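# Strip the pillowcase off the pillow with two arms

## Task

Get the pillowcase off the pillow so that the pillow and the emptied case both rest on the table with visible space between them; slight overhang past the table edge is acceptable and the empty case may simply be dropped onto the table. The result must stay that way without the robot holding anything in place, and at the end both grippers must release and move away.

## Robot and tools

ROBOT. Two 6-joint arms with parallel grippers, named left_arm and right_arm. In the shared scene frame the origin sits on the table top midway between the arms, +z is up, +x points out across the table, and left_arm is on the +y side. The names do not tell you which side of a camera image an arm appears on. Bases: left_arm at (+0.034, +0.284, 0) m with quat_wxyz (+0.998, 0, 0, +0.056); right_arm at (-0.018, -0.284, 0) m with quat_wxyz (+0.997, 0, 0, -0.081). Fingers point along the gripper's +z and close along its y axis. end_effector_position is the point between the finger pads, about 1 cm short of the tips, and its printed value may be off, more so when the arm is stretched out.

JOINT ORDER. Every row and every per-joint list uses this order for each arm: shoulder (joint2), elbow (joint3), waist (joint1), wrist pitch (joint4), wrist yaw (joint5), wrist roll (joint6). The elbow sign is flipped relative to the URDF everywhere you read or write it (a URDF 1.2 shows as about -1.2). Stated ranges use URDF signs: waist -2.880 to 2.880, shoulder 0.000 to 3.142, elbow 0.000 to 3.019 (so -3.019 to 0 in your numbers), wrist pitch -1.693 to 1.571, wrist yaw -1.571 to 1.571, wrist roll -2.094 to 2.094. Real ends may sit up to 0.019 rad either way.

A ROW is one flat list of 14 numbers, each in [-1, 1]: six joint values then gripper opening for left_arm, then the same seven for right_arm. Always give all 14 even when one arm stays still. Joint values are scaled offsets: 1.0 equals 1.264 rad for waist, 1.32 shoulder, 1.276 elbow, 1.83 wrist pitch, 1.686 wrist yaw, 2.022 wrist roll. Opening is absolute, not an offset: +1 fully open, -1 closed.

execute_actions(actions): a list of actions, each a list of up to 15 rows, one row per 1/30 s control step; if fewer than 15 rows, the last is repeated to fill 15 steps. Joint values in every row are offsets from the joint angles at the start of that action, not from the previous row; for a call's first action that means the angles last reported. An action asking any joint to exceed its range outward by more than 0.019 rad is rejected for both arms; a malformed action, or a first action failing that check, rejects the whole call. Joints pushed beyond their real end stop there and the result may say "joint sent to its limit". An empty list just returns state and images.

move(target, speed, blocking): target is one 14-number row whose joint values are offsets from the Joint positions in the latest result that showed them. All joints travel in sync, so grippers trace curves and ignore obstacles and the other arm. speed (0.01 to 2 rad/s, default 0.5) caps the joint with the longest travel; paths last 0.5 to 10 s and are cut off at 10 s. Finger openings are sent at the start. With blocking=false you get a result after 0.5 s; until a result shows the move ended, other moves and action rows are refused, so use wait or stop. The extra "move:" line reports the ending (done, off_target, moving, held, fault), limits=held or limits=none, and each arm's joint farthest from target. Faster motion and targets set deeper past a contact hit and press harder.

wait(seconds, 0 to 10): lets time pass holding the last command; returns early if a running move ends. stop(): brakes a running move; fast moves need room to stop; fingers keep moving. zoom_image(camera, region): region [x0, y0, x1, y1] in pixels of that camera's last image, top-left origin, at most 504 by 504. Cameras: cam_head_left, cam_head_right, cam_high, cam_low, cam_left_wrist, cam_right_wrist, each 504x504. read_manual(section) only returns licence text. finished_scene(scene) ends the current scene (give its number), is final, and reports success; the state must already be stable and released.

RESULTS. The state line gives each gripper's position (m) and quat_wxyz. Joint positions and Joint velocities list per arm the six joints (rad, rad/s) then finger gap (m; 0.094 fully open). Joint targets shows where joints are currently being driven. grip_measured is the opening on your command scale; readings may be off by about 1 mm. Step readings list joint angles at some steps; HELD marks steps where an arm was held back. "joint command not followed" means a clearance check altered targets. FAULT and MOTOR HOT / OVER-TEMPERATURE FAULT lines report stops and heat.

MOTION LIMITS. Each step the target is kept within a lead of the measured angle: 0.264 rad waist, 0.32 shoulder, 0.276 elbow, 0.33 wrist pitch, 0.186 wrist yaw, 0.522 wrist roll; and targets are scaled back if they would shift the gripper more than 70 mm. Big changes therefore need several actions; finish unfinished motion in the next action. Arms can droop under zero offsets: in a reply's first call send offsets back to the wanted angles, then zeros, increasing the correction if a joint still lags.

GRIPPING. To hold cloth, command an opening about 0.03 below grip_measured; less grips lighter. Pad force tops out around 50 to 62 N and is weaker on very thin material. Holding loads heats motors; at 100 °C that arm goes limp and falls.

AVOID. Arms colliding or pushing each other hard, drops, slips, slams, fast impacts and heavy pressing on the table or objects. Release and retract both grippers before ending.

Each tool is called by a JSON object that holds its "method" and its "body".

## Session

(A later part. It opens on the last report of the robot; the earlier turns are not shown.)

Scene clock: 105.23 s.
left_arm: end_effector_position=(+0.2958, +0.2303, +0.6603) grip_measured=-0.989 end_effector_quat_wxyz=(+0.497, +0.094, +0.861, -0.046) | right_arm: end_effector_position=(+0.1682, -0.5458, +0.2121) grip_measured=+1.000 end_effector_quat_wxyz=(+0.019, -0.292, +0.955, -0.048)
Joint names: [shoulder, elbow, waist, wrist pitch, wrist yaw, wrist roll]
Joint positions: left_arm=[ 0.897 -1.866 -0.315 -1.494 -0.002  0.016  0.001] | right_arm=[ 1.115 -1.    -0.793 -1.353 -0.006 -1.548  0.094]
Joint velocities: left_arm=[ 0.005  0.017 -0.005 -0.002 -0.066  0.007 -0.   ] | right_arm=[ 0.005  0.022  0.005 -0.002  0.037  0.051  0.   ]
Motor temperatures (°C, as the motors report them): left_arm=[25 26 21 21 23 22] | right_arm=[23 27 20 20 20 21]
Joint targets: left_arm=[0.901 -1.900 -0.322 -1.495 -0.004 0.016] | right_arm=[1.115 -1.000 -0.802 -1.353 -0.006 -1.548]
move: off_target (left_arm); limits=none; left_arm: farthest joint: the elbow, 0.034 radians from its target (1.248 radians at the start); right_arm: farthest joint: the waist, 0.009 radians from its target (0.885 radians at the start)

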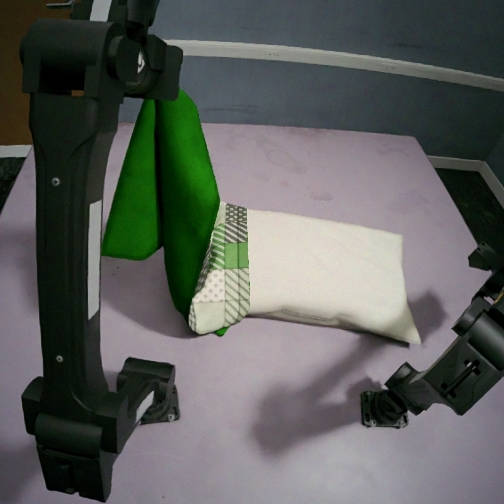

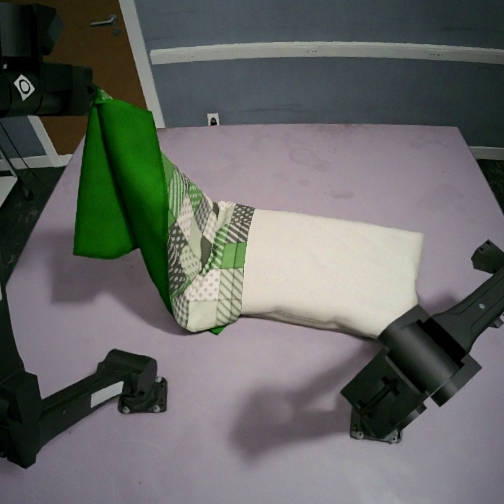

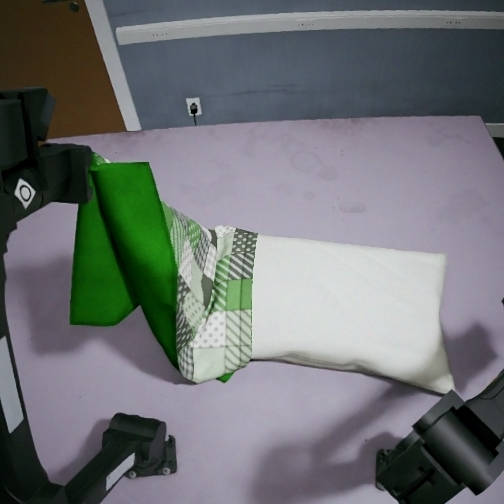

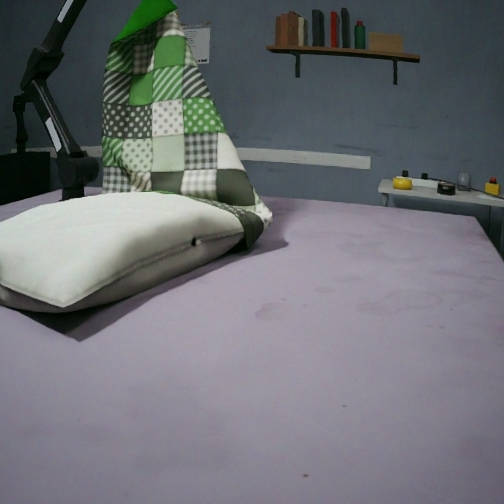

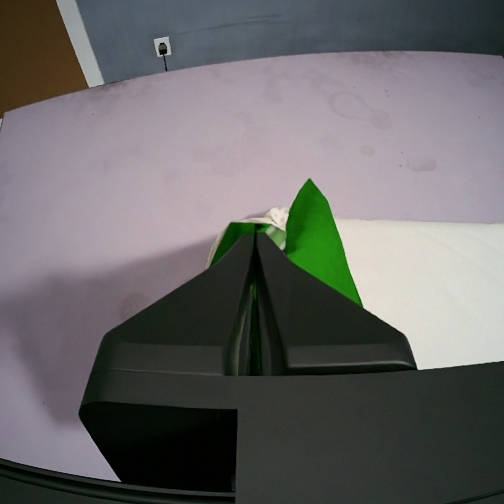

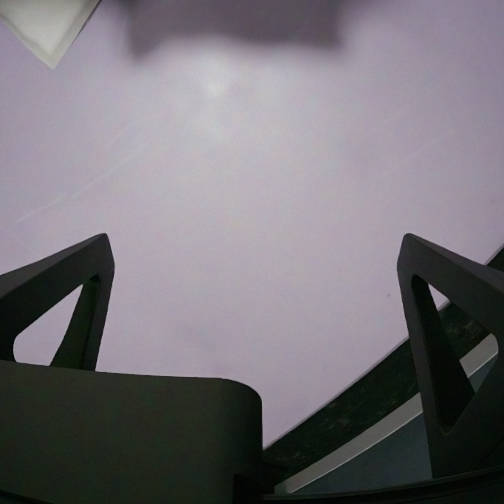

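Slides easily. Swing outward to +y.

{"method": "move", "body": {"target": [0.2,0.1,0.85,0,0,0,-1,0,0,0,0,0,0,1], "speed": 0.5}}

Scene clock: 112.53 s.
left_arm: end_effector_position=(+0.2914, +0.5925, +0.5149) grip_measured=-0.989 end_effector_quat_wxyz=(+0.287, -0.395, +0.862, +0.138) | right_arm: end_effector_position=(+0.1682, -0.5458, +0.2121) grip_measured=+1.000 end_effector_quat_wxyz=(+0.019, -0.292, +0.955, -0.048)
Joint names: [shoulder, elbow, waist, wrist pitch, wrist yaw, wrist roll]
Joint positions: left_arm=[ 1.158 -1.729  0.762 -1.494 -0.002  0.016  0.001] | right_arm=[ 1.115 -1.    -0.793 -1.353 -0.006 -1.548  0.094]
Joint velocities: left_arm=[-0.005  0.002  0.005 -0.017 -0.051  0.007 -0.   ] | right_arm=[-0.015 -0.002 -0.015 -0.007  0.007  0.051  0.   ]
Motor temperatures (°C, as the motors report them): left_arm=[24 26 21 21 23 22] | right_arm=[23 27 20 20 20 21]
Joint targets: left_arm=[1.161 -1.738 0.760 -1.494 -0.002 0.016] | right_arm=[1.115 -1.000 -0.793 -1.353 -0.006 -1.548]
move: done; limits=none; left_arm: farthest joint: the elbow, 0.010 radians from its target (0.128 radians at the start); right_arm: farthest joint: the waist, 0.000 radians from its target (0.000 radians at the start)

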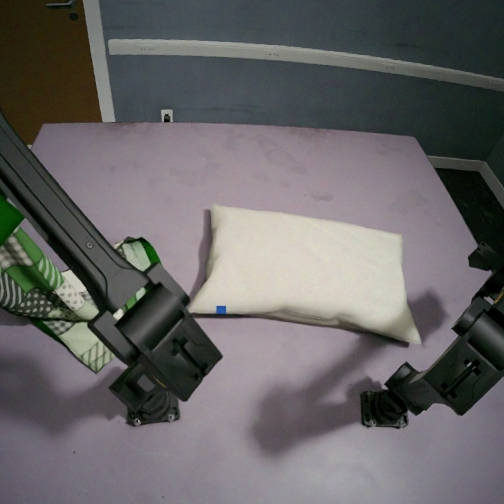

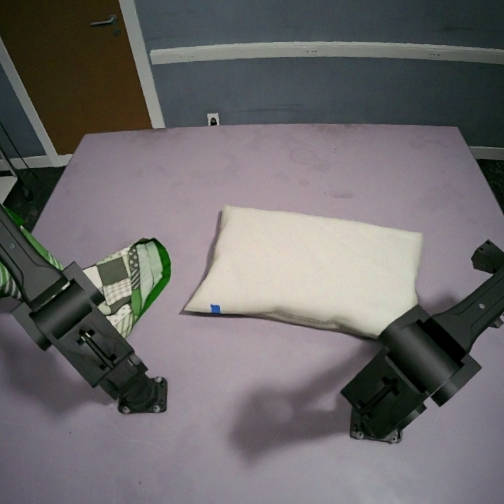

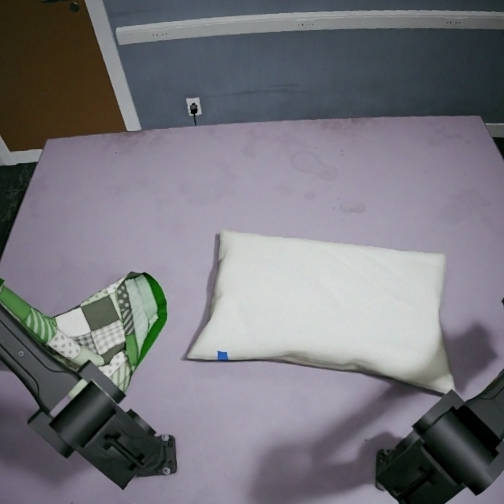

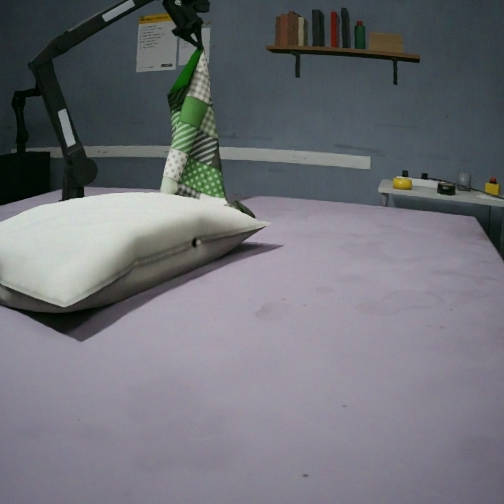

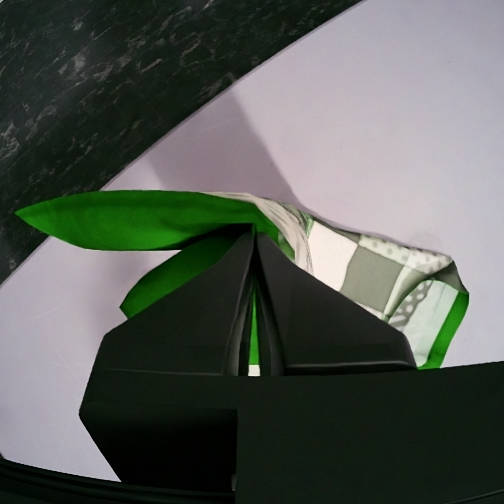

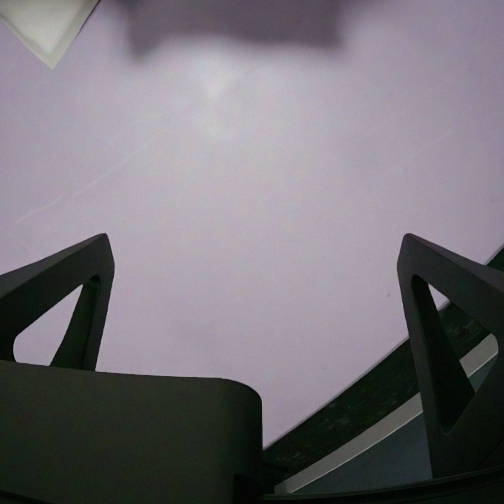

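{"method": "move", "body": {"target": [0.05,0.35,-0.25,0,0,0,-1,0,0,0,0,0,0,1]}}

{"method": "move", "body": {"target": [0,0,0,0,0,0,1,0,0,0,0,0,0,1]}}

{"method": "move", "body": {"target": [-0.15,-0.2,0,0,0,0,1,0,0,0,0,0,0,1]}}

Scene clock: 121.80 s.
left_arm: end_effector_position=(+0.3460, +0.4786, +0.2845) grip_measured=-0.989 end_effector_quat_wxyz=(+0.060, -0.267, +0.962, +0.019) | right_arm: end_effector_position=(+0.1682, -0.5458, +0.2121) grip_measured=+1.000 end_effector_quat_wxyz=(+0.019, -0.292, +0.955, -0.048)
Joint names: [shoulder, elbow, waist, wrist pitch, wrist yaw, wrist roll]
Joint positions: left_arm=[ 1.22  -1.27   0.445 -1.494 -0.002  0.016  0.001] | right_arm=[ 1.115 -1.    -0.793 -1.353 -0.006 -1.548  0.094]
Joint velocities: left_arm=[ 0.015  0.007 -0.005 -0.022  0.022 -0.007 -0.   ] | right_arm=[-0.015  0.002 -0.015 -0.012  0.007 -0.007  0.   ]
Motor temperatures (°C, as the motors report them): left_arm=[24 26 21 21 23 22] | right_arm=[23 27 20 20 20 21]
Joint targets: left_arm=[1.224 -1.282 0.446 -1.494 -0.002 0.016] | right_arm=[1.115 -1.000 -0.793 -1.353 -0.006 -1.548]
move: done; limits=none; left_arm: farthest joint: the elbow, 0.013 radians from its target (0.446 radians at the start); right_arm: farthest joint: the waist, 0.000 radians from its target (0.000 radians at the start)

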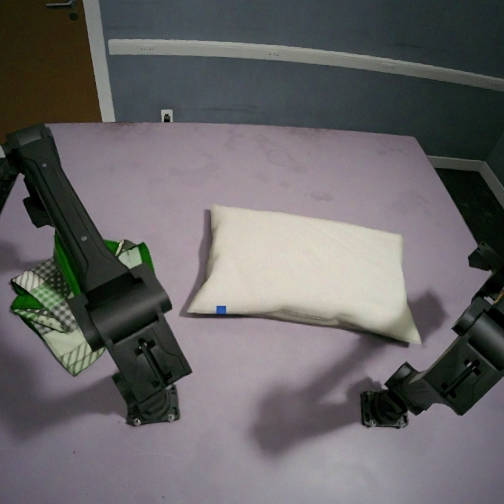

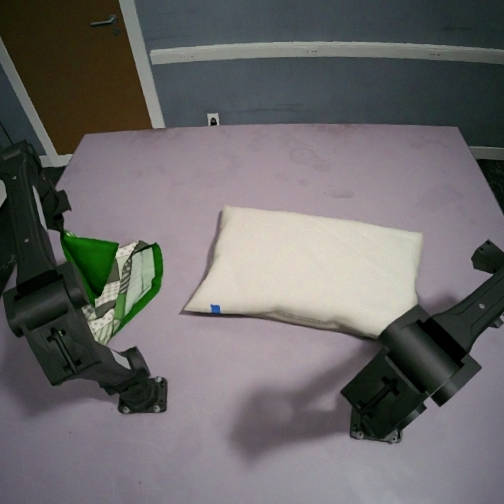

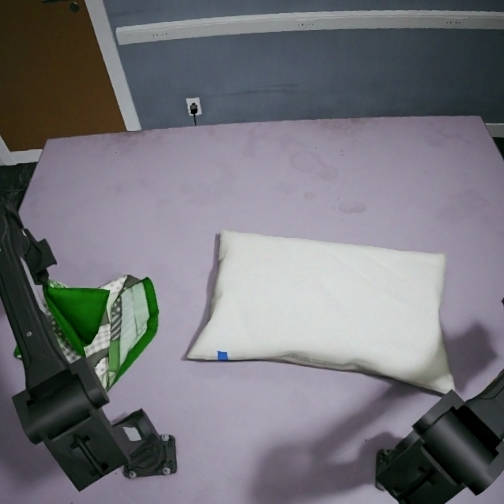

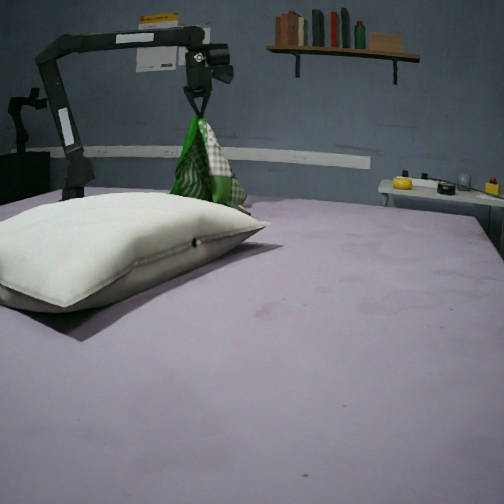

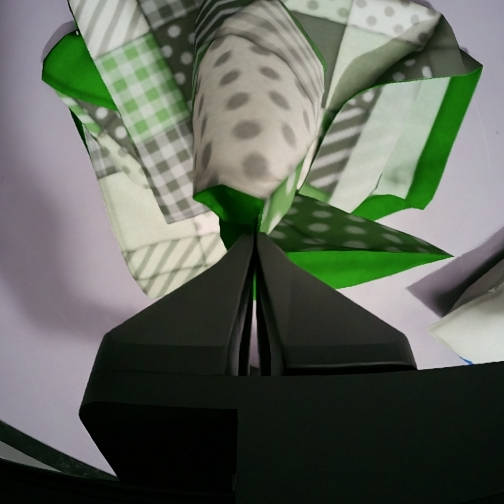

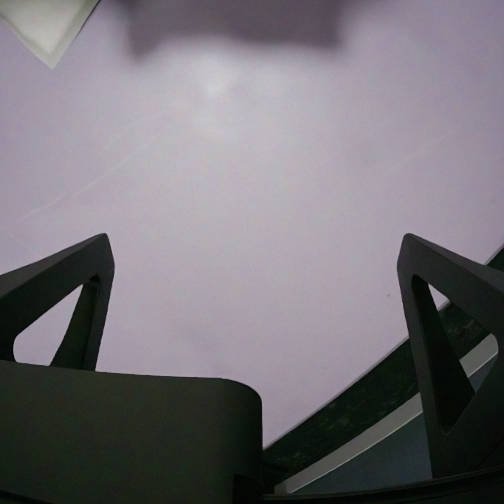

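Scene clock: 122.30 s.
left_arm: end_effector_position=(+0.3455, +0.4783, +0.2832) grip_measured=+1.000 end_effector_quat_wxyz=(+0.059, -0.267, +0.962, +0.018) | right_arm: end_effector_position=(+0.1682, -0.5458, +0.2121) grip_measured=+1.000 end_effector_quat_wxyz=(+0.019, -0.292, +0.955, -0.048)
Joint names: [shoulder, elbow, waist, wrist pitch, wrist yaw, wrist roll]
Joint positions: left_arm=[ 1.22  -1.267  0.445 -1.494 -0.002  0.016  0.094] | right_arm=[ 1.115 -1.    -0.793 -1.353 -0.006 -1.548  0.094]
Joint velocities: left_arm=[-0.005  0.022 -0.005 -0.002 -0.022 -0.051 -0.001] | right_arm=[-0.015  0.002 -0.015 -0.022  0.066 -0.037  0.   ]
Motor temperatures (°C, as the motors report them): left_arm=[24 26 21 21 23 22] | right_arm=[23 27 20 20 20 21]
Joint targets: left_arm=[1.220 -1.270 0.445 -1.494 -0.002 0.016] | right_arm=[1.115 -1.000 -0.793 -1.353 -0.006 -1.548]
move: done; limits=none; left_arm: farthest joint: the elbow, 0.003 radians from its target (0.000 radians at the start); right_arm: farthest joint: the waist, 0.000 radians from its target (0.000 radians at the start)

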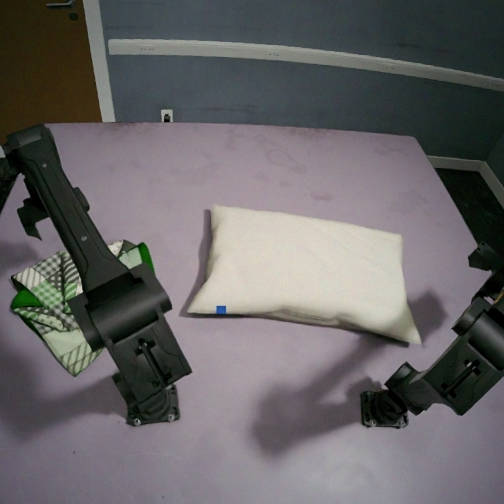

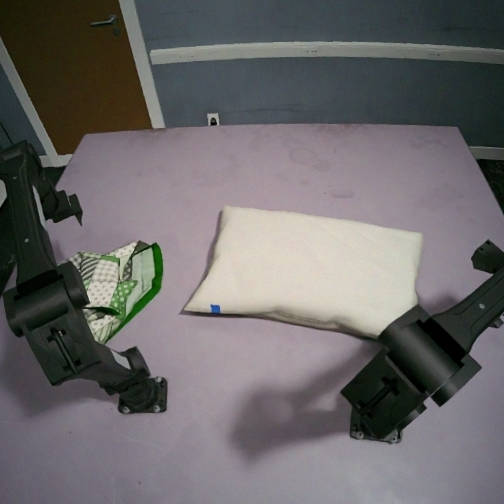

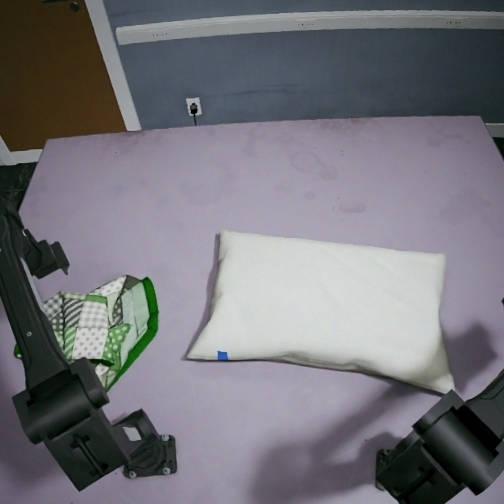

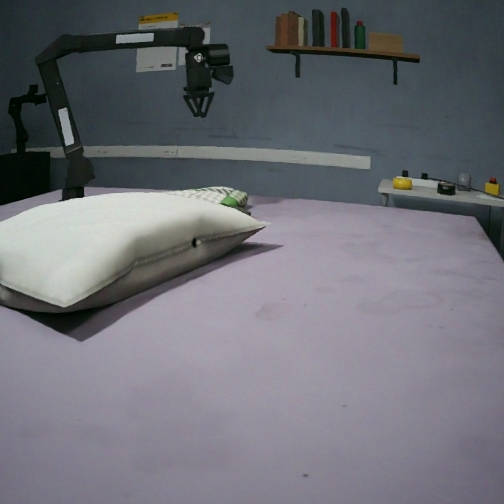

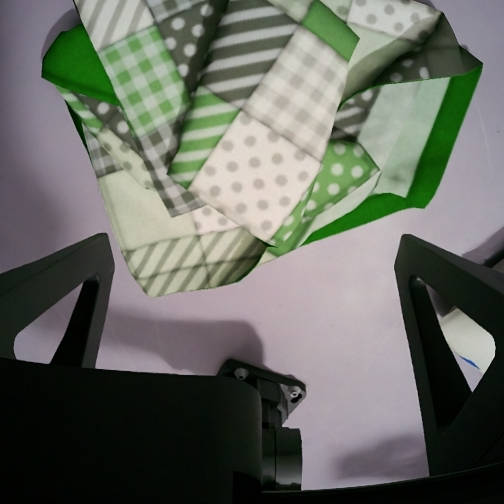

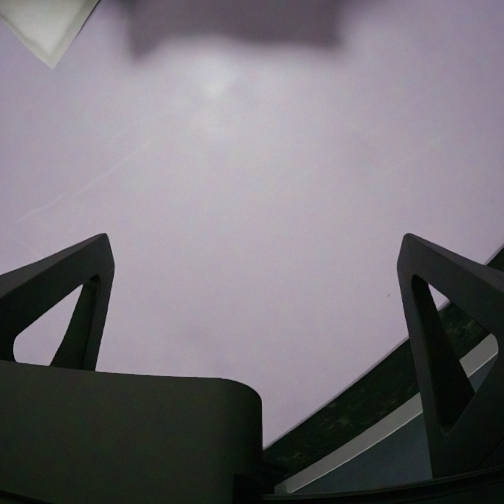

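Scene clock: 123.60 s.
left_arm: end_effector_position=(+0.3289, +0.4680, +0.4577) grip_measured=+1.000 end_effector_quat_wxyz=(+0.266, -0.257, +0.926, +0.079) | right_arm: end_effector_position=(+0.1682, -0.5458, +0.2121) grip_measured=+1.000 end_effector_quat_wxyz=(+0.019, -0.292, +0.955, -0.048)
Joint names: [shoulder, elbow, waist, wrist pitch, wrist yaw, wrist roll]
Joint positions: left_arm=[ 1.013 -1.498  0.445 -1.494 -0.002  0.016  0.094] | right_arm=[ 1.115 -1.    -0.793 -1.353 -0.006 -1.548  0.094]
Joint velocities: left_arm=[-0.034  0.007  0.005 -0.007  0.037 -0.022 -0.002] | right_arm=[-0.024  0.007 -0.015 -0.012  0.051  0.066  0.   ]
Motor temperatures (°C, as the motors report them): left_arm=[24 27 21 21 23 22] | right_arm=[23 27 20 20 20 21]
Joint targets: left_arm=[1.022 -1.522 0.445 -1.494 -0.002 0.016] | right_arm=[1.115 -1.000 -0.793 -1.353 -0.006 -1.548]
move: off_target (left_arm); limits=none; left_arm: farthest joint: the elbow, 0.024 radians from its target (0.256 radians at the start); right_arm: farthest joint: the waist, 0.000 radians from its target (0.000 radians at the start)

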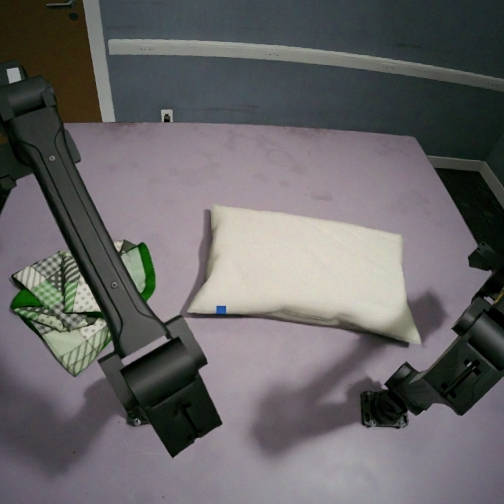

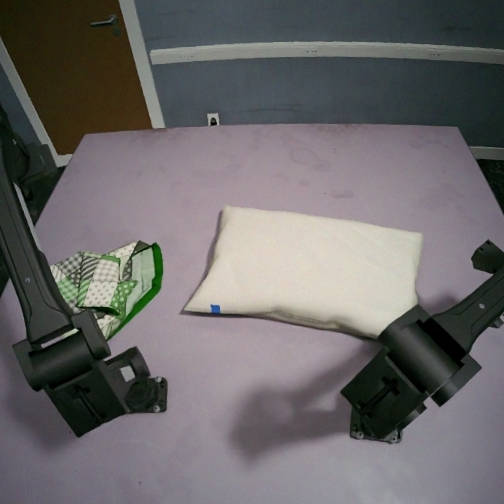

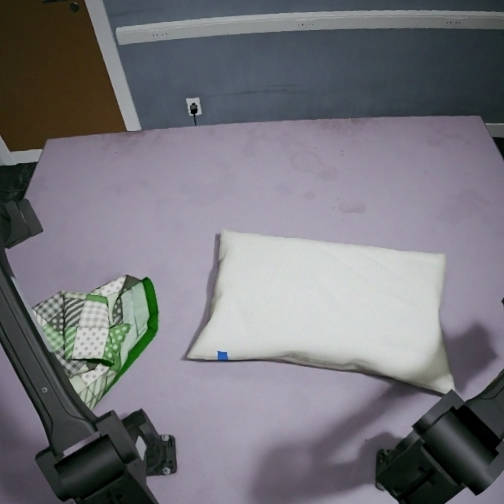

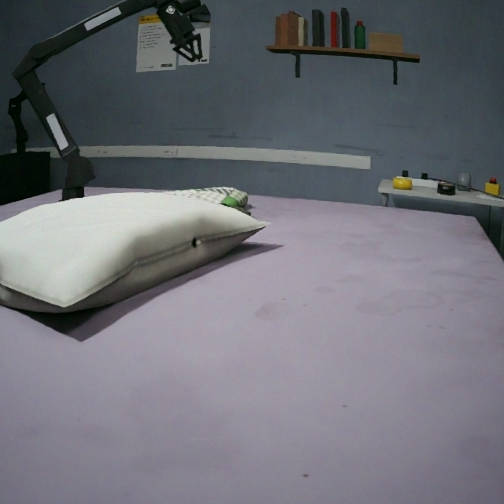

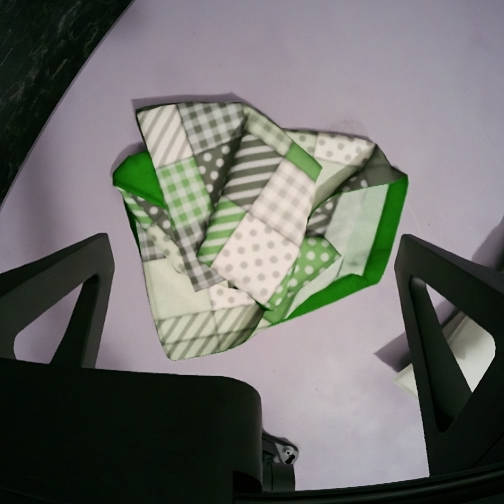

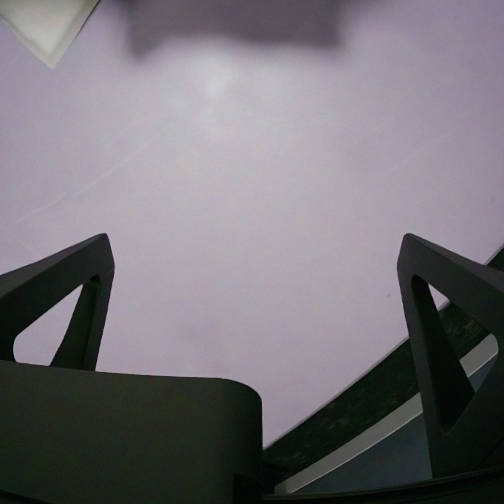

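{"method": "finished_scene", "body": {"scene": 1}}

The scene is finished: the task was done.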